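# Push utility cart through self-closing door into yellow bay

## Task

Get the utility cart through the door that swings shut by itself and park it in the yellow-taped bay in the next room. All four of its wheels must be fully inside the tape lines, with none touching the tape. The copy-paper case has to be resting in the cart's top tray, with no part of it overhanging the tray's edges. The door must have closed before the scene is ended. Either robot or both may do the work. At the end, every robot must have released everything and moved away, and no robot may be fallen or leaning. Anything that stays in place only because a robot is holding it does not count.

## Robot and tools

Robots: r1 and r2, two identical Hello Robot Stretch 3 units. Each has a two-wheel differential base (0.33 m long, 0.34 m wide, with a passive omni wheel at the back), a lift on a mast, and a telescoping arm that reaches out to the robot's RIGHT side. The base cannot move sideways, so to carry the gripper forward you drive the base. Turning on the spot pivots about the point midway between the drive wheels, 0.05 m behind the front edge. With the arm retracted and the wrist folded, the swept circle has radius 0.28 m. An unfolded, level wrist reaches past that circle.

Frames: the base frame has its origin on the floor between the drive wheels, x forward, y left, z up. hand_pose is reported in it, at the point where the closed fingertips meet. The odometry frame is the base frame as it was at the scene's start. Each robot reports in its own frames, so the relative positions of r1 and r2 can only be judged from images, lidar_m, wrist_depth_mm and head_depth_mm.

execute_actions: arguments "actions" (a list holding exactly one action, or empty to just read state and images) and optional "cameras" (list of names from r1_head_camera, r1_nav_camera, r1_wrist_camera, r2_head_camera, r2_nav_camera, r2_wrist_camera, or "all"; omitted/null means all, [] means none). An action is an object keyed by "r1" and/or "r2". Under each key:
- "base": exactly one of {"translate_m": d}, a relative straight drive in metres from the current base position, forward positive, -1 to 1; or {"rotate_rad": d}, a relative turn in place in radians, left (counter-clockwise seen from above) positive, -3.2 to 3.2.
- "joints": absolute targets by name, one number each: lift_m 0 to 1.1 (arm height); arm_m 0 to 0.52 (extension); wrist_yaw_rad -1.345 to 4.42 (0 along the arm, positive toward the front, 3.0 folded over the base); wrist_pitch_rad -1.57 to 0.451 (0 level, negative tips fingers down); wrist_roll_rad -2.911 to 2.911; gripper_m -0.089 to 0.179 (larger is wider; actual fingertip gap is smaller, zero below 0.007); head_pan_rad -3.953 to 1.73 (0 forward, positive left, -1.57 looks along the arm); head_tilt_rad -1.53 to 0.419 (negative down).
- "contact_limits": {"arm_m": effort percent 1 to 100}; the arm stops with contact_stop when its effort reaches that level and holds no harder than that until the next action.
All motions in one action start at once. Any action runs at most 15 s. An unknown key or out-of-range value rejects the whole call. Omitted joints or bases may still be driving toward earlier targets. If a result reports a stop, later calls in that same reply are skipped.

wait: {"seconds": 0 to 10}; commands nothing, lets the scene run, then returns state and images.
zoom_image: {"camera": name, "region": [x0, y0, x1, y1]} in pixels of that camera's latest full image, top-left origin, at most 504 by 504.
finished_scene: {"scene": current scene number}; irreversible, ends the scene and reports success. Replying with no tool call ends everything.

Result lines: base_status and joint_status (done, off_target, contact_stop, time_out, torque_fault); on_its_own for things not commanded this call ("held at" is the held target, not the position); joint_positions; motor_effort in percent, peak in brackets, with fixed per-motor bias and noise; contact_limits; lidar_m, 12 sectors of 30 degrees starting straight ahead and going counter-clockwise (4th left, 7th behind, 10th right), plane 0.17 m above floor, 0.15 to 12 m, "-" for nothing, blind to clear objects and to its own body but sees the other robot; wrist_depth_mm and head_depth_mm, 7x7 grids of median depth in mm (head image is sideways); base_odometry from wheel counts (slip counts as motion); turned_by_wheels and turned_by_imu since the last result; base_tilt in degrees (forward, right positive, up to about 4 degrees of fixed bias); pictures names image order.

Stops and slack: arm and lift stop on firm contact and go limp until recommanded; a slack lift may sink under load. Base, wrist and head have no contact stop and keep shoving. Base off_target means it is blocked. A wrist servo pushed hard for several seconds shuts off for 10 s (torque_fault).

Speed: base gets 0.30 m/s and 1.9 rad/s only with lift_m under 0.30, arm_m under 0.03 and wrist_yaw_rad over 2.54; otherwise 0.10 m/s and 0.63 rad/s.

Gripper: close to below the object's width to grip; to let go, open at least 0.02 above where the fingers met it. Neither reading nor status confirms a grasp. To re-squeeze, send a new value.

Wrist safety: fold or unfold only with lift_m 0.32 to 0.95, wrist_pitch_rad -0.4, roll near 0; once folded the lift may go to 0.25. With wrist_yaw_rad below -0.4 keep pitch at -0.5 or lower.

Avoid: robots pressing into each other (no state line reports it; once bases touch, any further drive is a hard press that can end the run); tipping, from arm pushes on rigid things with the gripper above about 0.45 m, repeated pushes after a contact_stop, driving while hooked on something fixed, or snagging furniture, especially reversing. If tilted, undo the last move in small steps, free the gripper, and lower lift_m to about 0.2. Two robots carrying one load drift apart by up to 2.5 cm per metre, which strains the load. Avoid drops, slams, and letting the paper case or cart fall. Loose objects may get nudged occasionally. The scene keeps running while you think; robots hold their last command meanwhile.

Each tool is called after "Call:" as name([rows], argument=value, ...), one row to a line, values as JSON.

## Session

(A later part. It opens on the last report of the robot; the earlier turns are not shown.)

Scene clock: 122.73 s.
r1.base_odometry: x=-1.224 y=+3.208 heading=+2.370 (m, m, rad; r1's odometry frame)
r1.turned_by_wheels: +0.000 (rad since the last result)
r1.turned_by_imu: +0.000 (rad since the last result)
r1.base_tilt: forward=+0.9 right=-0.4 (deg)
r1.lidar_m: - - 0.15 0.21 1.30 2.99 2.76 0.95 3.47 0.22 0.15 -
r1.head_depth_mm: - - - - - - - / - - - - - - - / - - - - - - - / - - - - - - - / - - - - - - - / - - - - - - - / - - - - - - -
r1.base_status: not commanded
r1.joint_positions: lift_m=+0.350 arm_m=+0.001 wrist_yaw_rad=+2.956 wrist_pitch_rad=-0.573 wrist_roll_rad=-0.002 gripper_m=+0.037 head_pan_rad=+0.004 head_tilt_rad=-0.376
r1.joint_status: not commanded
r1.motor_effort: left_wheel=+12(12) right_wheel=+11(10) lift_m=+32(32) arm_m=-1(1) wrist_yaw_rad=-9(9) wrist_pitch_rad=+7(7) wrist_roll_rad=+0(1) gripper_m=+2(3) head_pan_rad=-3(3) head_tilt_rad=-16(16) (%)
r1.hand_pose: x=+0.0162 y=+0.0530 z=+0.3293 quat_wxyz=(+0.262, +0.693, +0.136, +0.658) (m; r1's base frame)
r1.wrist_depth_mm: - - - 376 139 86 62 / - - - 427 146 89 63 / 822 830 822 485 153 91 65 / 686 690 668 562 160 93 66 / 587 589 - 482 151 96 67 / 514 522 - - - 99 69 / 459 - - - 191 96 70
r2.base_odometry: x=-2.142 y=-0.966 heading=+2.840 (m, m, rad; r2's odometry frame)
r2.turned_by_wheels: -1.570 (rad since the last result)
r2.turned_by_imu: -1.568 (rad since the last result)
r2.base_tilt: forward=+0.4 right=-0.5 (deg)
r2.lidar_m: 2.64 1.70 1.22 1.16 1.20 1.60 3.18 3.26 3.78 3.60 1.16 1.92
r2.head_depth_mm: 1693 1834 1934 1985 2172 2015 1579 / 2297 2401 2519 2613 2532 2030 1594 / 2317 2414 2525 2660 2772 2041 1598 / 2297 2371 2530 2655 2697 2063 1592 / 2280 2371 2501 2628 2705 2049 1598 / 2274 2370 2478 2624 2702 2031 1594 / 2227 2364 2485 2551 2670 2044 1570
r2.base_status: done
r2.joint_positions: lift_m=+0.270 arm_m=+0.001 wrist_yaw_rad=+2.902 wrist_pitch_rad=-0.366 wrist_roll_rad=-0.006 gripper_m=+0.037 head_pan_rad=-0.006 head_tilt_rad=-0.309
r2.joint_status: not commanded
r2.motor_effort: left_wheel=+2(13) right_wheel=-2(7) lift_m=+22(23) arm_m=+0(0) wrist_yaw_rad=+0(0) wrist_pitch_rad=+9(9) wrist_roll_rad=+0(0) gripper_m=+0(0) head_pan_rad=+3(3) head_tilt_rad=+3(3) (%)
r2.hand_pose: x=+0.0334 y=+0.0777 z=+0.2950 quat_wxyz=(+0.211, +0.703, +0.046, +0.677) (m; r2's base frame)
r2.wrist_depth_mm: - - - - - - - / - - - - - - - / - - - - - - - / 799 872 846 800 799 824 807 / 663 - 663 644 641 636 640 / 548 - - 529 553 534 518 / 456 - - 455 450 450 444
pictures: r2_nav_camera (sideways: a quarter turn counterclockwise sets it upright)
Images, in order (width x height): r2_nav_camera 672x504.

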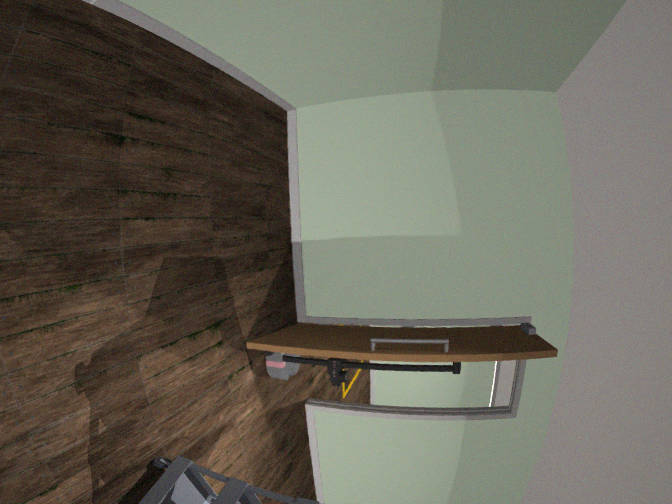

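Call:
execute_actions([
  {"r2":{"base":{"translate_m":1.0}}},
], cameras=[])

Call:
execute_actions([
  {"r2":{"base":{"translate_m":0.85},"joints":{"head_pan_rad":-1.57,"head_tilt_rad":0}}},
], cameras=["r2_nav_camera"])

Scene clock: 128.47 s.
r1.base_odometry: x=-1.224 y=+3.208 heading=+2.370 (m, m, rad; r1's odometry frame)
r1.turned_by_wheels: +0.000 (rad since the last result)
r1.turned_by_imu: +0.000 (rad since the last result)
r1.base_tilt: forward=+0.8 right=-0.4 (deg)
r1.lidar_m: - - 0.15 0.21 1.30 2.99 2.76 0.95 3.44 0.22 0.15 -
r1.head_depth_mm: - - - - - - - / - - - - - - - / - - - - - - - / - - - - - - - / - - - - - - - / - - - - - - - / - - - - - - -
r1.base_status: not commanded
r1.joint_positions: lift_m=+0.350 arm_m=+0.001 wrist_yaw_rad=+2.956 wrist_pitch_rad=-0.573 wrist_roll_rad=-0.002 gripper_m=+0.037 head_pan_rad=+0.004 head_tilt_rad=-0.376
r1.joint_status: not commanded
r1.motor_effort: left_wheel=+12(12) right_wheel=+10(10) lift_m=+32(32) arm_m=-1(1) wrist_yaw_rad=-9(9) wrist_pitch_rad=+7(7) wrist_roll_rad=+0(0) gripper_m=+2(2) head_pan_rad=-3(3) head_tilt_rad=-16(16) (%)
r1.hand_pose: x=+0.0162 y=+0.0530 z=+0.3293 quat_wxyz=(+0.262, +0.693, +0.136, +0.658) (m; r1's base frame)
r1.wrist_depth_mm: - - - 378 140 86 62 / - - - 424 145 88 63 / 846 802 820 492 153 91 65 / 684 671 669 578 160 93 66 / 589 586 - 491 151 96 67 / 511 521 - - - 99 69 / 462 - - - 192 96 70
r2.base_odometry: x=-3.097 y=-0.669 heading=+2.840 (m, m, rad; r2's odometry frame)
r2.turned_by_wheels: +0.000 (rad since the last result)
r2.turned_by_imu: +0.003 (rad since the last result)
r2.base_tilt: forward=+0.3 right=-0.5 (deg)
r2.lidar_m: 1.64 1.69 1.24 1.19 1.23 1.65 4.16 4.31 1.03 0.96 2.41 1.02
r2.head_depth_mm: 1443 1511 1588 1662 1755 1830 1594 / 1429 1504 1598 1648 1754 1848 1584 / 1432 1489 1561 1647 1742 1822 1595 / 1409 1481 1546 1622 1715 1833 1590 / 1409 1471 1537 1620 1711 1800 1583 / 1390 1458 1515 1619 1702 1782 1585 / 1383 1450 1507 1582 1681 1774 1580
r2.base_status: done
r2.joint_positions: lift_m=+0.270 arm_m=+0.001 wrist_yaw_rad=+2.902 wrist_pitch_rad=-0.366 wrist_roll_rad=-0.006 gripper_m=+0.037 head_pan_rad=-0.006 head_tilt_rad=-0.309
r2.joint_status: not commanded
r2.motor_effort: left_wheel=+2(12) right_wheel=-2(5) lift_m=+23(23) arm_m=+0(0) wrist_yaw_rad=+0(1) wrist_pitch_rad=+9(9) wrist_roll_rad=+0(0) gripper_m=+0(0) head_pan_rad=+2(3) head_tilt_rad=+3(3) (%)
r2.hand_pose: x=+0.0334 y=+0.0777 z=+0.2950 quat_wxyz=(+0.211, +0.703, +0.046, +0.677) (m; r2's base frame)
r2.wrist_depth_mm: - - - - - - - / - - - - - - - / - - - - - - - / 804 845 803 829 835 812 802 / 656 - 685 647 631 645 634 / 537 - - 529 553 531 531 / 456 - - 451 450 453 448
pictures: none
No camera images: the call's "cameras" was empty. Leave "cameras" out to get every camera's image.

Scene clock: 133.00 s.
r1.base_odometry: x=-1.224 y=+3.208 heading=+2.370 (m, m, rad; r1's odometry frame)
r1.turned_by_wheels: +0.000 (rad since the last result)
r1.turned_by_imu: +0.000 (rad since the last result)
r1.base_tilt: forward=+0.8 right=-0.4 (deg)
r1.lidar_m: - - 0.15 0.21 1.30 3.00 2.76 0.95 3.45 0.22 0.15 -
r1.head_depth_mm: - - - - - - - / - - - - - - - / - - - - - - - / - - - - - - - / - - - - - - - / - - - - - - - / - - - - - - -
r1.base_status: not commanded
r1.joint_positions: lift_m=+0.350 arm_m=+0.001 wrist_yaw_rad=+2.956 wrist_pitch_rad=-0.573 wrist_roll_rad=-0.002 gripper_m=+0.037 head_pan_rad=+0.004 head_tilt_rad=-0.376
r1.joint_status: not commanded
r1.motor_effort: left_wheel=+12(12) right_wheel=+11(10) lift_m=+32(32) arm_m=-1(1) wrist_yaw_rad=-9(9) wrist_pitch_rad=+7(8) wrist_roll_rad=+0(0) gripper_m=+2(2) head_pan_rad=-3(3) head_tilt_rad=-17(17) (%)
r1.hand_pose: x=+0.0162 y=+0.0530 z=+0.3293 quat_wxyz=(+0.262, +0.693, +0.136, +0.658) (m; r1's base frame)
r1.wrist_depth_mm: - - - 377 140 86 62 / - - - 424 146 88 64 / 844 801 831 489 152 91 65 / 701 683 681 574 160 93 66 / 588 579 - 486 152 96 67 / 513 522 - - - 99 69 / 462 - - - 192 96 70
r2.base_odometry: x=-3.908 y=-0.417 heading=+2.840 (m, m, rad; r2's odometry frame)
r2.turned_by_wheels: +0.000 (rad since the last result)
r2.turned_by_imu: +0.002 (rad since the last result)
r2.base_tilt: forward=+0.4 right=-0.5 (deg)
r2.lidar_m: 0.79 0.81 1.09 1.22 1.26 1.68 4.33 1.37 1.37 0.63 0.68 0.82
r2.head_depth_mm: 1918 2809 3531 3469 3453 3435 2379 / 1898 2813 3523 3470 3440 3448 2342 / 1889 2809 3440 3410 3411 3360 2287 / 593 590 589 588 584 582 581 / 598 595 594 592 590 588 585 / 602 598 598 596 594 591 590 / 606 606 601 600 598 597 595
r2.base_status: done
r2.joint_positions: lift_m=+0.270 arm_m=+0.001 wrist_yaw_rad=+2.902 wrist_pitch_rad=-0.366 wrist_roll_rad=-0.006 gripper_m=+0.037 head_pan_rad=-1.563 head_tilt_rad=-0.014
r2.joint_status: all done
r2.motor_effort: left_wheel=+2(12) right_wheel=-2(6) lift_m=+23(23) arm_m=+0(0) wrist_yaw_rad=+1(0) wrist_pitch_rad=+8(9) wrist_roll_rad=-1(0) gripper_m=+0(0) head_pan_rad=-4(46) head_tilt_rad=+5(24) (%)
r2.hand_pose: x=+0.0334 y=+0.0777 z=+0.2950 quat_wxyz=(+0.211, +0.703, +0.046, +0.677) (m; r2's base frame)
r2.wrist_depth_mm: - - - - - 927 713 / - - - - - 939 711 / - - - - - 955 736 / 800 838 807 839 809 803 733 / 659 - 664 662 656 631 638 / 537 - - 532 545 518 533 / 454 - - 445 451 455 448
pictures: r2_nav_camera (sideways: a quarter turn counterclockwise sets it upright)
Images, in order (width x height): r2_nav_camera 672x504.

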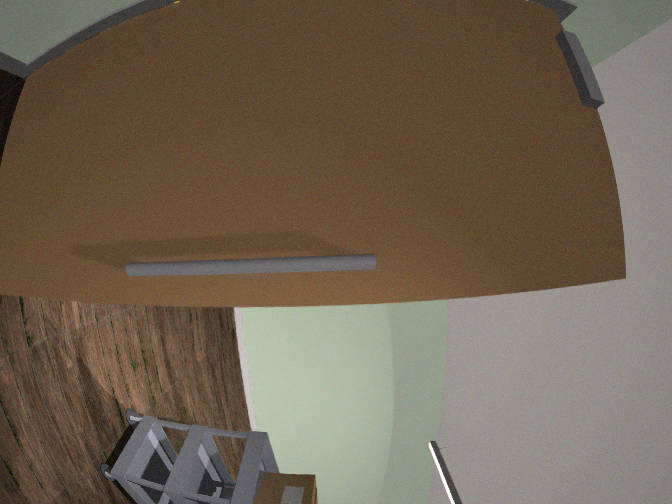

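Call:
execute_actions([
  {"r2":{"joints":{"lift_m":0.7,"wrist_pitch_rad":-0.4,"gripper_m":0.12}}},
], cameras=[])

Call:
execute_actions([
  {"r2":{"joints":{"wrist_yaw_rad":0}}},
], cameras=[])

Call:
execute_actions([
  {"r2":{"joints":{"wrist_pitch_rad":0,"lift_m":0.9,"head_tilt_rad":-0.5}}},
], cameras=["r2_nav_camera","r2_wrist_camera"])

Scene clock: 138.60 s.
r1.base_odometry: x=-1.224 y=+3.208 heading=+2.370 (m, m, rad; r1's odometry frame)
r1.turned_by_wheels: +0.000 (rad since the last result)
r1.turned_by_imu: +0.000 (rad since the last result)
r1.base_tilt: forward=+0.8 right=-0.4 (deg)
r1.lidar_m: - - 0.15 0.21 1.30 2.99 2.75 0.95 3.46 0.22 0.15 -
r1.head_depth_mm: - - - - - - - / - - - - - - - / - - - - - - - / - - - - - - - / - - - - - - - / - - - - - - - / - - - - - - -
r1.base_status: not commanded
r1.joint_positions: lift_m=+0.350 arm_m=+0.001 wrist_yaw_rad=+2.956 wrist_pitch_rad=-0.573 wrist_roll_rad=-0.002 gripper_m=+0.037 head_pan_rad=+0.004 head_tilt_rad=-0.376
r1.joint_status: not commanded
r1.motor_effort: left_wheel=+12(12) right_wheel=+10(10) lift_m=+32(32) arm_m=-1(1) wrist_yaw_rad=-9(9) wrist_pitch_rad=+7(7) wrist_roll_rad=+0(0) gripper_m=+3(3) head_pan_rad=-3(3) head_tilt_rad=-16(16) (%)
r1.hand_pose: x=+0.0162 y=+0.0530 z=+0.3293 quat_wxyz=(+0.262, +0.693, +0.136, +0.658) (m; r1's base frame)
r1.wrist_depth_mm: - - - 377 140 86 62 / - - - 423 146 88 63 / 853 814 812 485 153 91 65 / 681 691 672 572 160 93 66 / 587 590 - 485 151 96 67 / 512 518 - - - 99 69 / 463 - - - 191 96 70
r2.base_odometry: x=-3.908 y=-0.417 heading=+2.840 (m, m, rad; r2's odometry frame)
r2.turned_by_wheels: +0.000 (rad since the last result)
r2.turned_by_imu: +0.002 (rad since the last result)
r2.base_tilt: forward=+0.4 right=-0.5 (deg)
r2.lidar_m: 0.79 0.81 1.09 1.22 1.25 1.68 4.33 1.36 1.37 0.63 0.68 0.83
r2.head_depth_mm: 1899 2821 3483 3475 3545 3433 2366 / 1872 2828 3443 3431 3436 3407 2409 / 1889 2790 3397 3418 3424 3349 2273 / 593 591 589 589 584 583 582 / 597 596 593 593 591 588 587 / 602 601 598 597 594 593 591 / 606 602 602 600 598 597 596
r2.base_status: not commanded
r2.joint_positions: lift_m=+0.700 arm_m=+0.001 wrist_yaw_rad=+2.902 wrist_pitch_rad=-0.413 wrist_roll_rad=-0.006 gripper_m=+0.120 head_pan_rad=-1.563 head_tilt_rad=-0.014
r2.joint_status: all done
r2.motor_effort: left_wheel=+2(2) right_wheel=-2(2) lift_m=+49(52) arm_m=+0(0) wrist_yaw_rad=+1(0) wrist_pitch_rad=+8(8) wrist_roll_rad=+0(0) gripper_m=+0(81) head_pan_rad=-3(3) head_tilt_rad=+5(5) (%)
r2.hand_pose: x=+0.0321 y=+0.0722 z=+0.7132 quat_wxyz=(+0.227, +0.702, +0.062, +0.672) (m; r2's base frame)
r2.wrist_depth_mm: - - - - - 937 693 / - - - - - 960 713 / - - - - - 980 741 / - - - - - - 766 / - - - - - - 772 / - - - - - 973 805 / 931 - 901 906 865 858 806
pictures: none
No camera images: the call's "cameras" was empty. Leave "cameras" out to get every camera's image.

Scene clock: 141.07 s.
r1.base_odometry: x=-1.224 y=+3.208 heading=+2.370 (m, m, rad; r1's odometry frame)
r1.turned_by_wheels: +0.000 (rad since the last result)
r1.turned_by_imu: +0.000 (rad since the last result)
r1.base_tilt: forward=+0.8 right=-0.4 (deg)
r1.lidar_m: - - 0.15 0.21 1.30 2.99 2.76 0.95 3.45 0.22 0.15 -
r1.head_depth_mm: - - - - - - - / - - - - - - - / - - - - - - - / - - - - - - - / - - - - - - - / - - - - - - - / - - - - - - -
r1.base_status: not commanded
r1.joint_positions: lift_m=+0.350 arm_m=+0.001 wrist_yaw_rad=+2.956 wrist_pitch_rad=-0.573 wrist_roll_rad=-0.002 gripper_m=+0.037 head_pan_rad=+0.004 head_tilt_rad=-0.376
r1.joint_status: not commanded
r1.motor_effort: left_wheel=+12(12) right_wheel=+10(10) lift_m=+32(32) arm_m=-1(1) wrist_yaw_rad=-9(9) wrist_pitch_rad=+7(7) wrist_roll_rad=+0(1) gripper_m=+2(2) head_pan_rad=-3(3) head_tilt_rad=-16(16) (%)
r1.hand_pose: x=+0.0162 y=+0.0530 z=+0.3293 quat_wxyz=(+0.262, +0.693, +0.136, +0.658) (m; r1's base frame)
r1.wrist_depth_mm: - - - 374 140 86 62 / - - - 423 146 88 63 / 849 800 819 488 152 91 65 / 683 693 678 567 160 93 66 / 583 585 - 489 151 96 67 / 509 519 - - - 99 69 / 455 - - - 192 96 70
r2.base_odometry: x=-3.908 y=-0.417 heading=+2.840 (m, m, rad; r2's odometry frame)
r2.turned_by_wheels: +0.000 (rad since the last result)
r2.turned_by_imu: +0.001 (rad since the last result)
r2.base_tilt: forward=+0.3 right=-0.4 (deg)
r2.lidar_m: 0.79 0.81 1.09 1.22 1.25 1.68 4.34 1.36 1.37 0.63 0.68 0.82
r2.head_depth_mm: 1893 2810 3470 3463 3461 3465 2388 / 1900 2794 3500 3470 3453 3396 2363 / 1890 2767 3410 3377 3403 3388 2283 / 594 590 590 589 586 583 582 / 597 597 594 592 590 588 586 / 601 599 597 595 594 592 591 / 606 605 602 601 596 598 594
r2.base_status: not commanded
r2.joint_positions: lift_m=+0.700 arm_m=+0.001 wrist_yaw_rad=+0.002 wrist_pitch_rad=-0.413 wrist_roll_rad=-0.006 gripper_m=+0.120 head_pan_rad=-1.563 head_tilt_rad=-0.014
r2.joint_status: all done
r2.motor_effort: left_wheel=+1(2) right_wheel=-2(2) lift_m=+49(49) arm_m=+0(0) wrist_yaw_rad=-1(2) wrist_pitch_rad=+7(7) wrist_roll_rad=+0(0) gripper_m=+0(0) head_pan_rad=-3(4) head_tilt_rad=+5(5) (%)
r2.hand_pose: x=-0.0212 y=-0.3713 z=+0.7132 quat_wxyz=(+0.694, +0.146, -0.690, -0.144) (m; r2's base frame)
r2.wrist_depth_mm: 366 366 354 351 - - - / 402 395 376 381 - - - / 434 429 417 425 - - - / 484 477 462 459 - - - / 546 512 511 510 - - - / 611 - 571 580 - - - / 713 712 657 675 904 862 877
pictures: none
No camera images: the call's "cameras" was empty. Leave "cameras" out to get every camera's image.

Scene clock: 143.73 s.
r1.base_odometry: x=-1.224 y=+3.208 heading=+2.370 (m, m, rad; r1's odometry frame)
r1.turned_by_wheels: +0.000 (rad since the last result)
r1.turned_by_imu: +0.000 (rad since the last result)
r1.base_tilt: forward=+0.8 right=-0.4 (deg)
r1.lidar_m: - - 0.15 0.21 1.30 2.99 2.75 0.95 3.46 0.22 0.15 -
r1.head_depth_mm: - - - - - - - / - - - - - - - / - - - - - - - / - - - - - - - / - - - - - - - / - - - - - - - / - - - - - - -
r1.base_status: not commanded
r1.joint_positions: lift_m=+0.350 arm_m=+0.001 wrist_yaw_rad=+2.956 wrist_pitch_rad=-0.573 wrist_roll_rad=-0.002 gripper_m=+0.037 head_pan_rad=+0.004 head_tilt_rad=-0.376
r1.joint_status: not commanded
r1.motor_effort: left_wheel=+12(12) right_wheel=+10(10) lift_m=+32(32) arm_m=-1(1) wrist_yaw_rad=-9(10) wrist_pitch_rad=+7(7) wrist_roll_rad=+0(0) gripper_m=+3(2) head_pan_rad=-3(3) head_tilt_rad=-16(16) (%)
r1.hand_pose: x=+0.0162 y=+0.0530 z=+0.3293 quat_wxyz=(+0.262, +0.693, +0.136, +0.658) (m; r1's base frame)
r1.wrist_depth_mm: - - - 375 140 86 62 / - - - 422 146 88 63 / 833 827 813 483 153 91 65 / 690 690 662 566 160 93 66 / 589 582 - 486 151 96 67 / 509 519 - - - 99 69 / 461 - - - 191 96 70
r2.base_odometry: x=-3.908 y=-0.417 heading=+2.840 (m, m, rad; r2's odometry frame)
r2.turned_by_wheels: +0.000 (rad since the last result)
r2.turned_by_imu: +0.001 (rad since the last result)
r2.base_tilt: forward=+0.4 right=-0.4 (deg)
r2.lidar_m: 0.79 0.81 1.09 1.22 1.25 1.68 4.36 1.37 1.37 0.63 0.68 0.82
r2.head_depth_mm: 3047 3249 3616 2847 2099 1635 1453 / 3042 3270 3492 2853 2179 1635 1408 / 2995 3193 3522 2874 2110 1744 - / 510 549 596 651 713 771 - / 507 498 584 637 694 817 910 / 516 554 602 659 726 811 920 / 519 559 608 666 734 820 934
r2.base_status: not commanded
r2.joint_positions: lift_m=+0.900 arm_m=+0.001 wrist_yaw_rad=+0.001 wrist_pitch_rad=-0.021 wrist_roll_rad=-0.006 gripper_m=+0.120 head_pan_rad=-1.563 head_tilt_rad=-0.494
r2.joint_status: all done
r2.motor_effort: left_wheel=+2(2) right_wheel=-2(2) lift_m=+49(47) arm_m=+0(0) wrist_yaw_rad=+0(0) wrist_pitch_rad=+12(13) wrist_roll_rad=+0(0) gripper_m=+0(1) head_pan_rad=-3(4) head_tilt_rad=-3(25) (%)
r2.hand_pose: x=-0.0211 y=-0.4020 z=+1.0088 quat_wxyz=(+0.709, +0.008, -0.705, -0.007) (m; r2's base frame)
r2.wrist_depth_mm: 389 381 371 364 - - - / 404 391 385 372 - - - / 411 402 391 386 - - - / 422 407 399 394 - - - / 432 418 411 402 - - - / 448 - 417 419 - - - / 461 452 434 420 - - -
pictures: r2_nav_camera (sideways: a quarter turn counterclockwise sets it upright), r2_wrist_camera
Images, in order (width x height): r2_nav_camera 672x504, r2_wrist_camera 644x364.

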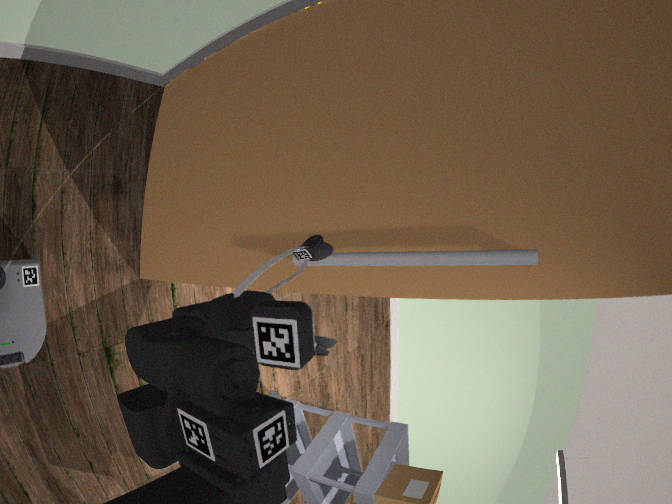

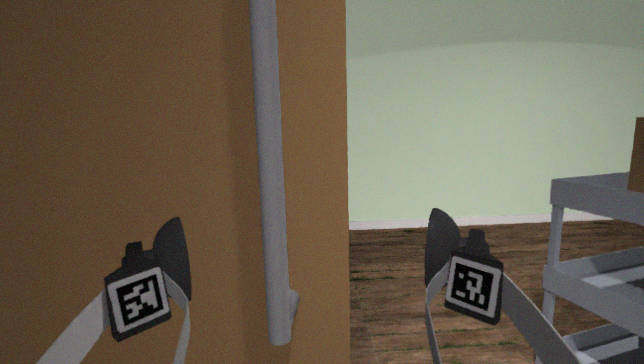

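Call:
execute_actions([
  {"r2":{"base":{"translate_m":0.055},"joints":{"lift_m":0.97,"arm_m":0.1}}},
], cameras=["r2_wrist_camera"])

Scene clock: 146.57 s.
r1.base_odometry: x=-1.224 y=+3.208 heading=+2.370 (m, m, rad; r1's odometry frame)
r1.turned_by_wheels: +0.000 (rad since the last result)
r1.turned_by_imu: +0.000 (rad since the last result)
r1.base_tilt: forward=+0.8 right=-0.4 (deg)
r1.lidar_m: - - 0.15 0.21 1.30 2.99 2.76 0.95 3.44 0.22 0.15 -
r1.head_depth_mm: - - - - - - - / - - - - - - - / - - - - - - - / - - - - - - - / - - - - - - - / - - - - - - - / - - - - - - -
r1.base_status: not commanded
r1.joint_positions: lift_m=+0.350 arm_m=+0.001 wrist_yaw_rad=+2.956 wrist_pitch_rad=-0.573 wrist_roll_rad=-0.002 gripper_m=+0.037 head_pan_rad=+0.004 head_tilt_rad=-0.376
r1.joint_status: not commanded
r1.motor_effort: left_wheel=+12(12) right_wheel=+10(10) lift_m=+32(32) arm_m=-1(1) wrist_yaw_rad=-9(9) wrist_pitch_rad=+7(7) wrist_roll_rad=+0(0) gripper_m=+2(2) head_pan_rad=-3(3) head_tilt_rad=-16(16) (%)
r1.hand_pose: x=+0.0162 y=+0.0530 z=+0.3293 quat_wxyz=(+0.262, +0.693, +0.136, +0.658) (m; r1's base frame)
r1.wrist_depth_mm: - - - 378 140 86 62 / - - - 428 146 88 63 / 840 814 839 487 153 91 65 / 695 694 684 564 160 93 66 / 576 575 - 479 151 96 67 / 508 527 - - - 99 69 / 466 - - - 193 96 70
r2.base_odometry: x=-3.961 y=-0.401 heading=+2.840 (m, m, rad; r2's odometry frame)
r2.turned_by_wheels: +0.000 (rad since the last result)
r2.turned_by_imu: +0.001 (rad since the last result)
r2.base_tilt: forward=+0.3 right=-0.4 (deg)
r2.lidar_m: 0.73 0.76 1.01 1.22 1.26 1.69 4.33 1.40 1.44 0.64 0.68 0.77
r2.head_depth_mm: 3051 3238 3536 3217 - - 1304 / 2984 3265 3466 3307 - - 1327 / 512 550 596 633 - - 1286 / 509 542 587 632 - - 914 / 517 557 607 653 733 808 919 / 521 562 609 668 737 817 929 / 523 565 613 672 742 827 940
r2.base_status: done
r2.joint_positions: lift_m=+0.970 arm_m=+0.100 wrist_yaw_rad=+0.001 wrist_pitch_rad=-0.020 wrist_roll_rad=-0.006 gripper_m=+0.120 head_pan_rad=-1.563 head_tilt_rad=-0.494
r2.joint_status: all done
r2.motor_effort: left_wheel=+2(8) right_wheel=-2(3) lift_m=+50(52) arm_m=+4(5) wrist_yaw_rad=+0(1) wrist_pitch_rad=+11(12) wrist_roll_rad=+0(0) gripper_m=+0(0) head_pan_rad=-4(2) head_tilt_rad=-2(3) (%)
r2.hand_pose: x=-0.0213 y=-0.5004 z=+1.0790 quat_wxyz=(+0.709, +0.008, -0.705, -0.007) (m; r2's base frame)
r2.wrist_depth_mm: 295 288 282 273 276 - - / 302 297 290 283 281 - - / 312 303 300 291 289 - - / 321 317 307 295 298 - - / 330 323 315 306 303 - - / 344 - 324 314 309 - - / 352 348 332 321 323 - -
pictures: r2_wrist_camera
Images, in order (width x height): r2_wrist_camera 644x364.

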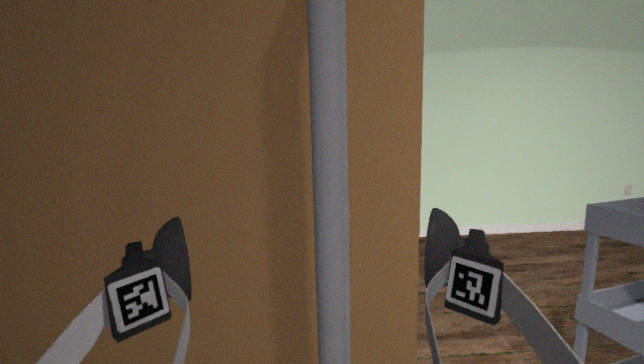

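Call:
execute_actions([
  {"r2":{"joints":{"arm_m":0.19},"contact_limits":{"arm_m":15}}},
], cameras=["r2_wrist_camera"])

Scene clock: 149.27 s.
r1.base_odometry: x=-1.224 y=+3.208 heading=+2.370 (m, m, rad; r1's odometry frame)
r1.turned_by_wheels: +0.000 (rad since the last result)
r1.turned_by_imu: +0.000 (rad since the last result)
r1.base_tilt: forward=+0.8 right=-0.4 (deg)
r1.lidar_m: - - 0.15 0.21 1.30 2.99 2.76 0.95 3.42 0.22 0.15 -
r1.head_depth_mm: - - - - - - - / - - - - - - - / - - - - - - - / - - - - - - - / - - - - - - - / - - - - - - - / - - - - - - -
r1.base_status: not commanded
r1.joint_positions: lift_m=+0.350 arm_m=+0.001 wrist_yaw_rad=+2.956 wrist_pitch_rad=-0.573 wrist_roll_rad=-0.002 gripper_m=+0.037 head_pan_rad=+0.004 head_tilt_rad=-0.376
r1.joint_status: not commanded
r1.motor_effort: left_wheel=+12(12) right_wheel=+10(11) lift_m=+31(32) arm_m=-1(1) wrist_yaw_rad=-9(9) wrist_pitch_rad=+8(8) wrist_roll_rad=+0(0) gripper_m=+1(2) head_pan_rad=-3(3) head_tilt_rad=-16(17) (%)
r1.hand_pose: x=+0.0162 y=+0.0530 z=+0.3293 quat_wxyz=(+0.262, +0.693, +0.136, +0.658) (m; r1's base frame)
r1.wrist_depth_mm: - - - 381 140 86 62 / - - - 424 146 88 63 / 834 814 818 487 153 91 65 / 682 678 674 567 159 93 66 / 580 585 - 482 151 96 67 / 514 519 - - - 99 69 / 464 - - - 191 96 70
r2.base_odometry: x=-3.961 y=-0.401 heading=+2.840 (m, m, rad; r2's odometry frame)
r2.turned_by_wheels: +0.000 (rad since the last result)
r2.turned_by_imu: +0.001 (rad since the last result)
r2.base_tilt: forward=+0.3 right=-0.5 (deg)
r2.lidar_m: 0.73 0.76 1.01 1.22 1.25 1.69 4.34 1.40 1.43 0.64 0.68 0.77
r2.head_depth_mm: 3039 3281 3570 - - 1646 1365 / 3010 3255 3444 - - 1655 1359 / 510 549 592 - - 823 1261 / 510 542 583 - - 804 909 / 518 556 606 670 727 813 920 / 520 560 610 668 736 817 928 / 524 565 615 670 741 827 935
r2.base_status: not commanded
r2.joint_positions: lift_m=+0.970 arm_m=+0.190 wrist_yaw_rad=+0.001 wrist_pitch_rad=-0.020 wrist_roll_rad=-0.006 gripper_m=+0.120 head_pan_rad=-1.563 head_tilt_rad=-0.494
r2.joint_status: all done
r2.motor_effort: left_wheel=+2(2) right_wheel=-2(2) lift_m=+49(48) arm_m=+4(7) wrist_yaw_rad=+0(0) wrist_pitch_rad=+11(11) wrist_roll_rad=+0(0) gripper_m=+0(0) head_pan_rad=-4(3) head_tilt_rad=-3(3) (%)
r2.contact_limits: arm_m 15 (drawing in: default 20, maximum 34; extending or still: default 30, maximum 48)
r2.hand_pose: x=-0.0213 y=-0.5904 z=+1.0790 quat_wxyz=(+0.709, +0.008, -0.705, -0.007) (m; r2's base frame)
r2.wrist_depth_mm: 205 201 197 126 187 - - / 211 207 203 129 191 - - / 217 214 207 132 199 - - / 223 218 213 135 204 - - / 230 227 220 140 211 - - / 238 - 225 143 216 - - / 246 238 230 148 220 - -
pictures: r2_wrist_camera
Images, in order (width x height): r2_wrist_camera 644x364.

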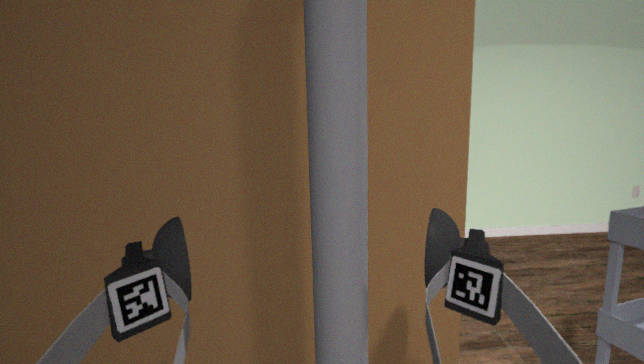

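Call:
execute_actions([
  {"r2":{"joints":{"gripper_m":-0.03}}},
], cameras=["r2_wrist_camera"])

Scene clock: 152.20 s.
r1.base_odometry: x=-1.224 y=+3.208 heading=+2.370 (m, m, rad; r1's odometry frame)
r1.turned_by_wheels: +0.000 (rad since the last result)
r1.turned_by_imu: +0.000 (rad since the last result)
r1.base_tilt: forward=+0.8 right=-0.4 (deg)
r1.lidar_m: - - 0.15 0.21 1.30 2.99 2.76 0.95 3.44 0.22 0.15 -
r1.head_depth_mm: - - - - - - - / - - - - - - - / - - - - - - - / - - - - - - - / - - - - - - - / - - - - - - - / - - - - - - -
r1.base_status: not commanded
r1.joint_positions: lift_m=+0.350 arm_m=+0.001 wrist_yaw_rad=+2.956 wrist_pitch_rad=-0.573 wrist_roll_rad=-0.002 gripper_m=+0.037 head_pan_rad=+0.004 head_tilt_rad=-0.376
r1.joint_status: not commanded
r1.motor_effort: left_wheel=+12(12) right_wheel=+10(10) lift_m=+31(32) arm_m=-1(1) wrist_yaw_rad=-9(9) wrist_pitch_rad=+7(7) wrist_roll_rad=+0(1) gripper_m=+2(2) head_pan_rad=-3(3) head_tilt_rad=-16(16) (%)
r1.hand_pose: x=+0.0162 y=+0.0530 z=+0.3293 quat_wxyz=(+0.262, +0.693, +0.136, +0.658) (m; r1's base frame)
r1.wrist_depth_mm: - - - 378 140 86 62 / - - - 426 146 88 63 / 834 826 840 488 153 91 65 / 693 691 687 561 160 93 66 / 602 578 - 488 151 96 67 / 522 527 - - - 99 69 / 467 - - - 191 96 70
r2.base_odometry: x=-3.961 y=-0.401 heading=+2.840 (m, m, rad; r2's odometry frame)
r2.turned_by_wheels: +0.000 (rad since the last result)
r2.turned_by_imu: +0.001 (rad since the last result)
r2.base_tilt: forward=+0.4 right=-0.4 (deg)
r2.lidar_m: 0.73 0.76 1.01 1.22 1.26 1.68 4.34 1.40 1.43 0.64 0.68 0.77
r2.head_depth_mm: 3046 3322 3552 - 2011 1642 1352 / 2996 3214 3475 - - 1654 1347 / 509 549 590 - - 825 1296 / 509 541 582 - - 803 908 / 517 557 603 661 726 814 913 / 519 562 607 664 733 818 928 / 521 564 612 671 742 827 938
r2.base_status: not commanded
r2.joint_positions: lift_m=+0.970 arm_m=+0.190 wrist_yaw_rad=-0.051 wrist_pitch_rad=-0.019 wrist_roll_rad=-0.006 gripper_m=-0.026 head_pan_rad=-1.563 head_tilt_rad=-0.494
r2.joint_status: all done
r2.on_its_own: wrist_yaw_rad is held at -0.047, not at your +0.000, by its stall guard, which is not easing now
r2.motor_effort: left_wheel=+0(6) right_wheel=+2(11) lift_m=+49(49) arm_m=-4(4) wrist_yaw_rad=+3(20) wrist_pitch_rad=+10(12) wrist_roll_rad=+0(1) gripper_m=-19(98) head_pan_rad=-3(4) head_tilt_rad=-3(4) (%)
r2.hand_pose: x=-0.0344 y=-0.5909 z=+1.0794 quat_wxyz=(+0.709, -0.011, -0.705, -0.025) (m; r2's base frame)
r2.wrist_depth_mm: 193 193 191 123 190 - - / 199 200 198 126 192 - - / 204 202 201 129 198 - - / 212 209 207 134 205 - - / 216 215 212 135 211 - - / 222 222 - 138 - - - / 230 227 224 145 220 - -
pictures: r2_wrist_camera
Images, in order (width x height): r2_wrist_camera 644x364.

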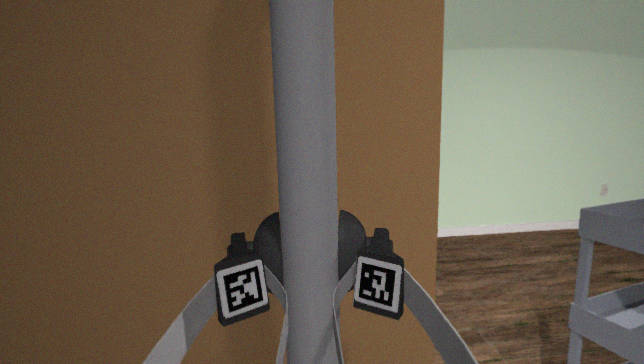

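Gripped. Now r1 backs off slowly; check the door holds.

Call:
execute_actions([
  {"r1":{"base":{"translate_m":-0.2}}},
], cameras=["r2_wrist_camera"])

Scene clock: 156.53 s.
r1.base_odometry: x=-1.081 y=+3.068 heading=+2.370 (m, m, rad; r1's odometry frame)
r1.turned_by_wheels: +0.000 (rad since the last result)
r1.turned_by_imu: +0.000 (rad since the last result)
r1.base_tilt: forward=+0.9 right=-0.4 (deg)
r1.lidar_m: 0.25 0.26 0.36 1.23 1.22 2.79 2.57 0.82 0.80 3.42 0.36 0.26
r1.head_depth_mm: - - - - - - 285 / - - - - - - 285 / - - - - - - 285 / - - - - - - 286 / - - - - - - 286 / - - - - - - 284 / - - - - - - 285
r1.base_status: done
r1.joint_positions: lift_m=+0.350 arm_m=+0.001 wrist_yaw_rad=+2.950 wrist_pitch_rad=-0.573 wrist_roll_rad=-0.002 gripper_m=+0.037 head_pan_rad=+0.004 head_tilt_rad=-0.395
r1.joint_status: not commanded
r1.motor_effort: left_wheel=+1(8) right_wheel=+0(6) lift_m=+31(32) arm_m=-1(1) wrist_yaw_rad=-2(9) wrist_pitch_rad=+7(7) wrist_roll_rad=+0(0) gripper_m=+1(2) head_pan_rad=-3(3) head_tilt_rad=-3(18) (%)
r1.hand_pose: x=+0.0173 y=+0.0528 z=+0.3293 quat_wxyz=(+0.264, +0.693, +0.134, +0.657) (m; r1's base frame)
r1.wrist_depth_mm: - - - - - 357 260 / - - - - - 367 266 / 828 823 818 811 765 377 269 / 700 676 667 673 635 391 278 / 594 582 - 578 566 399 282 / 511 519 - - - 412 289 / 461 - - - 448 398 297
r2.base_odometry: x=-3.961 y=-0.401 heading=+2.840 (m, m, rad; r2's odometry frame)
r2.turned_by_wheels: +0.000 (rad since the last result)
r2.turned_by_imu: +0.001 (rad since the last result)
r2.base_tilt: forward=+0.4 right=-0.4 (deg)
r2.lidar_m: 0.73 0.76 1.01 1.22 1.26 1.69 4.35 1.40 1.43 0.64 0.68 0.77
r2.head_depth_mm: 3056 3289 3563 - 2007 1644 1355 / 2986 3233 3517 - - 1649 1359 / 509 550 591 - - 824 1283 / 507 540 582 - - 803 910 / 515 557 604 659 724 811 913 / 519 558 608 663 734 819 924 / 521 564 612 671 742 825 937
r2.base_status: not commanded
r2.joint_positions: lift_m=+0.970 arm_m=+0.190 wrist_yaw_rad=-0.051 wrist_pitch_rad=-0.019 wrist_roll_rad=-0.006 gripper_m=-0.026 head_pan_rad=-1.563 head_tilt_rad=-0.494
r2.joint_status: not commanded
r2.on_its_own: wrist_yaw_rad is held at -0.047, not at your +0.000, by its stall guard, which is not easing now
r2.motor_effort: left_wheel=+0(0) right_wheel=+2(1) lift_m=+49(50) arm_m=-4(4) wrist_yaw_rad=+3(3) wrist_pitch_rad=+11(10) wrist_roll_rad=+0(0) gripper_m=-20(20) head_pan_rad=-4(3) head_tilt_rad=-3(3) (%)
r2.hand_pose: x=-0.0344 y=-0.5909 z=+1.0794 quat_wxyz=(+0.709, -0.011, -0.705, -0.025) (m; r2's base frame)
r2.wrist_depth_mm: 194 193 191 123 189 - - / 201 198 197 126 194 - - / 204 204 202 130 199 - - / 210 209 207 134 204 - - / 216 214 213 135 210 - - / 223 221 - 139 - - - / 229 227 224 144 221 - -
pictures: r2_wrist_camera
Images, in order (width x height): r2_wrist_camera 644x364.

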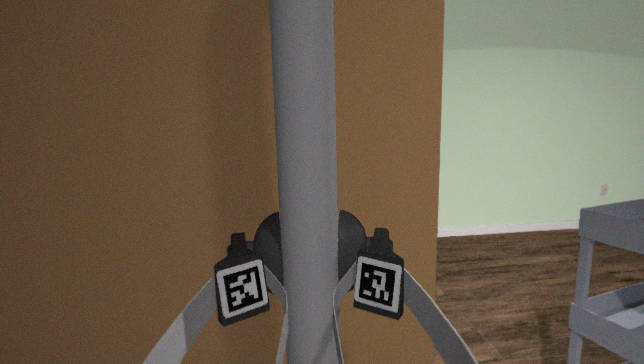

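Call:
execute_actions([
  {"r1":{"base":{"rotate_rad":1.5},"joints":{"lift_m":0.27,"head_tilt_rad":-0.3}}},
], cameras=["r1_nav_camera"])

Scene clock: 160.53 s.
r1.base_odometry: x=-1.081 y=+3.068 heading=-2.413 (m, m, rad; r1's odometry frame)
r1.turned_by_wheels: +1.500 (rad since the last result)
r1.turned_by_imu: +1.496 (rad since the last result)
r1.base_tilt: forward=+0.9 right=-0.4 (deg)
r1.lidar_m: 1.25 1.22 2.89 2.57 0.95 0.80 3.41 0.40 0.27 0.25 0.26 0.33
r1.head_depth_mm: - - - - 3022 2149 1667 / - - - - 2972 2133 1660 / - - - - 2978 2139 1657 / - - - - 2933 2127 1656 / - - - - 2954 2094 1649 / - - - - 1578 1644 1549 / - - - 1521 1648 1502 1499
r1.base_status: done
r1.joint_positions: lift_m=+0.270 arm_m=+0.001 wrist_yaw_rad=+2.950 wrist_pitch_rad=-0.572 wrist_roll_rad=-0.002 gripper_m=+0.037 head_pan_rad=+0.004 head_tilt_rad=-0.309
r1.joint_status: all done
r1.motor_effort: left_wheel=-2(12) right_wheel=+2(11) lift_m=+16(27) arm_m=-1(1) wrist_yaw_rad=-1(2) wrist_pitch_rad=+7(7) wrist_roll_rad=+0(0) gripper_m=+0(0) head_pan_rad=-3(3) head_tilt_rad=+7(23) (%)
r1.hand_pose: x=+0.0174 y=+0.0528 z=+0.2502 quat_wxyz=(+0.264, +0.693, +0.134, +0.657) (m; r1's base frame)
r1.wrist_depth_mm: - - - - - - - / 882 - 853 839 849 825 823 / 681 682 687 687 675 674 660 / 582 565 562 557 568 560 545 / 486 502 - 510 492 478 474 / - - - - - 416 415 / - - - - 366 366 368
r2.base_odometry: x=-3.961 y=-0.401 heading=+2.840 (m, m, rad; r2's odometry frame)
r2.turned_by_wheels: +0.000 (rad since the last result)
r2.turned_by_imu: +0.001 (rad since the last result)
r2.base_tilt: forward=+0.3 right=-0.4 (deg)
r2.lidar_m: 0.73 0.75 1.01 1.22 1.25 1.68 4.35 1.41 1.43 0.64 0.68 0.77
r2.head_depth_mm: 2984 3321 3585 - 2011 1656 1351 / 2977 3241 3430 - - 1651 1356 / 510 549 590 - - 821 1294 / 508 540 582 - - 803 906 / 515 558 603 662 726 813 918 / 520 560 611 666 736 821 929 / 522 564 612 673 743 830 936
r2.base_status: not commanded
r2.joint_positions: lift_m=+0.970 arm_m=+0.190 wrist_yaw_rad=-0.051 wrist_pitch_rad=-0.019 wrist_roll_rad=-0.006 gripper_m=-0.026 head_pan_rad=-1.563 head_tilt_rad=-0.494
r2.joint_status: not commanded
r2.on_its_own: wrist_yaw_rad is held at -0.047, not at your +0.000, by its stall guard, which is not easing now
r2.motor_effort: left_wheel=+0(0) right_wheel=+1(1) lift_m=+49(49) arm_m=-4(4) wrist_yaw_rad=+3(3) wrist_pitch_rad=+10(10) wrist_roll_rad=+0(0) gripper_m=-20(20) head_pan_rad=-4(4) head_tilt_rad=-3(3) (%)
r2.hand_pose: x=-0.0344 y=-0.5909 z=+1.0794 quat_wxyz=(+0.709, -0.011, -0.705, -0.025) (m; r2's base frame)
r2.wrist_depth_mm: 194 195 191 123 189 - - / 200 198 196 126 193 - - / 205 203 201 130 198 - - / 210 209 207 134 205 - - / 218 215 214 136 210 - - / 224 221 - 138 - - - / 228 227 226 144 221 - -
pictures: r1_nav_camera (sideways: a quarter turn counterclockwise sets it upright)
Images, in order (width x height): r1_nav_camera 672x504.

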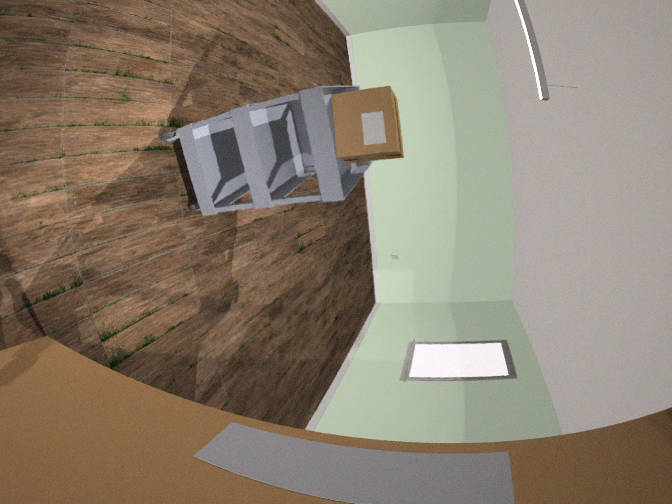

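Call:
execute_actions([
  {"r1":{"base":{"translate_m":1.0}}},
], cameras=[])

Call:
execute_actions([
  {"r1":{"base":{"translate_m":1.0},"joints":{"head_pan_rad":1.57}}},
], cameras=["r1_nav_camera"])

Scene clock: 166.80 s.
r1.base_odometry: x=-1.827 y=+2.403 heading=-2.413 (m, m, rad; r1's odometry frame)
r1.turned_by_wheels: +0.000 (rad since the last result)
r1.turned_by_imu: -0.001 (rad since the last result)
r1.base_tilt: forward=+0.9 right=-0.4 (deg)
r1.lidar_m: 4.20 0.35 0.35 0.50 2.77 1.70 0.98 0.62 1.03 1.96 1.96 2.33
r1.head_depth_mm: 3834 3850 - 3938 2999 2168 1672 / - - - - 2971 2128 1672 / - - - - 2991 2139 1665 / - - - - 2950 2119 1653 / 3981 - - - 2926 2101 1650 / 3860 - - - 2850 2098 1638 / 3802 - - - 2891 2074 1632
r1.base_status: done
r1.joint_positions: lift_m=+0.270 arm_m=+0.001 wrist_yaw_rad=+2.949 wrist_pitch_rad=-0.572 wrist_roll_rad=-0.002 gripper_m=+0.037 head_pan_rad=+0.004 head_tilt_rad=-0.309
r1.joint_status: not commanded
r1.motor_effort: left_wheel=-2(9) right_wheel=+1(10) lift_m=+16(17) arm_m=-1(1) wrist_yaw_rad=-1(2) wrist_pitch_rad=+7(7) wrist_roll_rad=+1(0) gripper_m=+0(0) head_pan_rad=-3(3) head_tilt_rad=+6(7) (%)
r1.hand_pose: x=+0.0174 y=+0.0528 z=+0.2502 quat_wxyz=(+0.264, +0.693, +0.134, +0.657) (m; r1's base frame)
r1.wrist_depth_mm: - - - 633 706 694 635 / 887 - 871 708 457 374 460 / 691 686 694 676 632 390 634 / 576 562 565 565 553 514 546 / 487 501 - 512 491 473 472 / - - - - - 415 415 / - - - - 364 370 366
r2.base_odometry: x=-3.961 y=-0.401 heading=+2.840 (m, m, rad; r2's odometry frame)
r2.turned_by_wheels: +0.000 (rad since the last result)
r2.turned_by_imu: +0.002 (rad since the last result)
r2.base_tilt: forward=+0.4 right=-0.4 (deg)
r2.lidar_m: 0.73 0.75 1.01 1.22 1.25 1.68 4.35 1.05 1.03 0.64 0.68 0.77
r2.head_depth_mm: 3034 3270 3545 - 2009 1652 1323 / 2993 3250 3451 - - 1637 1360 / 510 552 588 - - 829 1290 / 508 541 585 - - 804 902 / 516 558 603 659 728 813 917 / 518 562 609 667 732 821 930 / 522 564 613 672 738 825 937
r2.base_status: not commanded
r2.joint_positions: lift_m=+0.970 arm_m=+0.190 wrist_yaw_rad=-0.051 wrist_pitch_rad=-0.019 wrist_roll_rad=-0.006 gripper_m=-0.026 head_pan_rad=-1.563 head_tilt_rad=-0.494
r2.joint_status: not commanded
r2.on_its_own: wrist_yaw_rad is held at -0.047, not at your +0.000, by its stall guard, which is not easing now
r2.motor_effort: left_wheel=+0(0) right_wheel=+2(1) lift_m=+49(49) arm_m=-4(4) wrist_yaw_rad=+3(3) wrist_pitch_rad=+10(11) wrist_roll_rad=+0(0) gripper_m=-19(19) head_pan_rad=-2(2) head_tilt_rad=-3(3) (%)
r2.hand_pose: x=-0.0344 y=-0.5909 z=+1.0794 quat_wxyz=(+0.709, -0.011, -0.705, -0.025) (m; r2's base frame)
r2.wrist_depth_mm: 194 194 191 123 188 - - / 199 198 197 126 194 - - / 204 202 202 129 199 - - / 211 209 207 134 204 - - / 215 214 212 136 210 - - / 222 220 - 138 - - - / 230 226 225 144 221 - -
pictures: none
No camera images: the call's "cameras" was empty. Leave "cameras" out to get every camera's image.

Scene clock: 171.83 s.
r1.base_odometry: x=-2.573 y=+1.737 heading=-2.413 (m, m, rad; r1's odometry frame)
r1.turned_by_wheels: +0.000 (rad since the last result)
r1.turned_by_imu: -0.001 (rad since the last result)
r1.base_tilt: forward=+0.9 right=-0.5 (deg)
r1.lidar_m: 3.33 3.35 3.39 2.99 0.55 0.57 1.59 1.75 1.97 1.74 1.75 2.07
r1.head_depth_mm: 3007 3072 3342 3553 2970 2120 1682 / 2912 3100 3241 3470 3012 2128 1667 / 2845 3005 3132 3343 2991 2129 1661 / 2798 2957 3040 3281 2960 2109 1649 / 2740 2869 2990 3207 2961 2124 1657 / 2654 2796 2930 3152 2915 2096 1633 / 2623 2753 2902 2999 2882 1918 1491
r1.base_status: done
r1.joint_positions: lift_m=+0.270 arm_m=+0.001 wrist_yaw_rad=+2.949 wrist_pitch_rad=-0.572 wrist_roll_rad=-0.002 gripper_m=+0.037 head_pan_rad=+1.563 head_tilt_rad=-0.309
r1.joint_status: all done
r1.motor_effort: left_wheel=-2(8) right_wheel=+2(10) lift_m=+17(16) arm_m=-1(1) wrist_yaw_rad=-2(2) wrist_pitch_rad=+7(7) wrist_roll_rad=+1(0) gripper_m=+0(0) head_pan_rad=+4(59) head_tilt_rad=+6(6) (%)
r1.hand_pose: x=+0.0174 y=+0.0528 z=+0.2502 quat_wxyz=(+0.264, +0.693, +0.134, +0.657) (m; r1's base frame)
r1.wrist_depth_mm: 691 - - - - - - / 451 - 856 864 846 823 832 / 648 668 692 687 672 667 659 / 571 565 569 561 562 556 552 / 490 500 - 506 488 473 469 / - - - - - 417 411 / - - - - 367 367 366
r2.base_odometry: x=-3.961 y=-0.401 heading=+2.840 (m, m, rad; r2's odometry frame)
r2.turned_by_wheels: +0.000 (rad since the last result)
r2.turned_by_imu: +0.001 (rad since the last result)
r2.base_tilt: forward=+0.4 right=-0.4 (deg)
r2.lidar_m: 0.73 0.76 1.01 1.22 1.26 1.68 4.33 1.40 1.43 0.64 0.68 0.77
r2.head_depth_mm: 3054 3248 3497 - 2005 1646 1358 / 2970 3227 3488 - - 1654 1362 / 509 548 587 - - 825 1293 / 507 540 582 - - 805 906 / 516 557 605 659 727 813 916 / 519 560 609 665 735 821 928 / 522 564 612 671 739 827 939
r2.base_status: not commanded
r2.joint_positions: lift_m=+0.970 arm_m=+0.190 wrist_yaw_rad=-0.051 wrist_pitch_rad=-0.019 wrist_roll_rad=-0.006 gripper_m=-0.026 head_pan_rad=-1.563 head_tilt_rad=-0.494
r2.joint_status: not commanded
r2.on_its_own: wrist_yaw_rad is held at -0.047, not at your +0.000, by its stall guard, which is not easing now
r2.motor_effort: left_wheel=+0(0) right_wheel=+1(1) lift_m=+48(48) arm_m=-4(4) wrist_yaw_rad=+3(3) wrist_pitch_rad=+10(11) wrist_roll_rad=+0(0) gripper_m=-19(19) head_pan_rad=-3(3) head_tilt_rad=-2(3) (%)
r2.hand_pose: x=-0.0344 y=-0.5909 z=+1.0794 quat_wxyz=(+0.709, -0.011, -0.705, -0.025) (m; r2's base frame)
r2.wrist_depth_mm: 195 191 191 123 188 - - / 198 198 196 126 195 - - / 203 203 200 129 199 - - / 210 208 206 134 204 - - / 217 214 212 136 210 - - / 222 221 - 137 - - - / 228 228 226 144 221 - -
pictures: r1_nav_camera (sideways: a quarter turn counterclockwise sets it upright)
Images, in order (width x height): r1_nav_camera 672x504.

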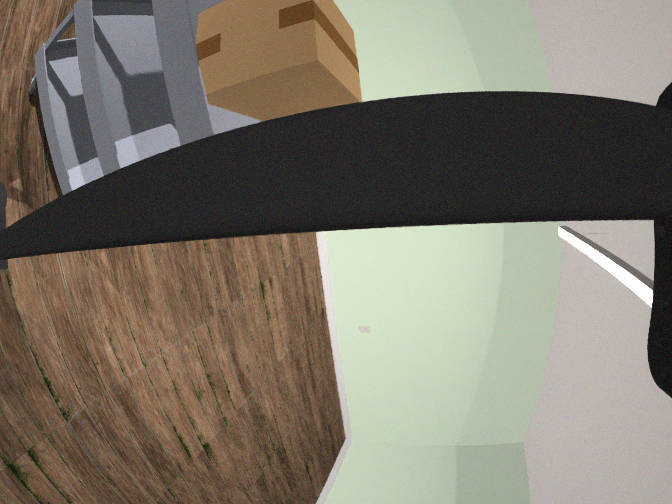

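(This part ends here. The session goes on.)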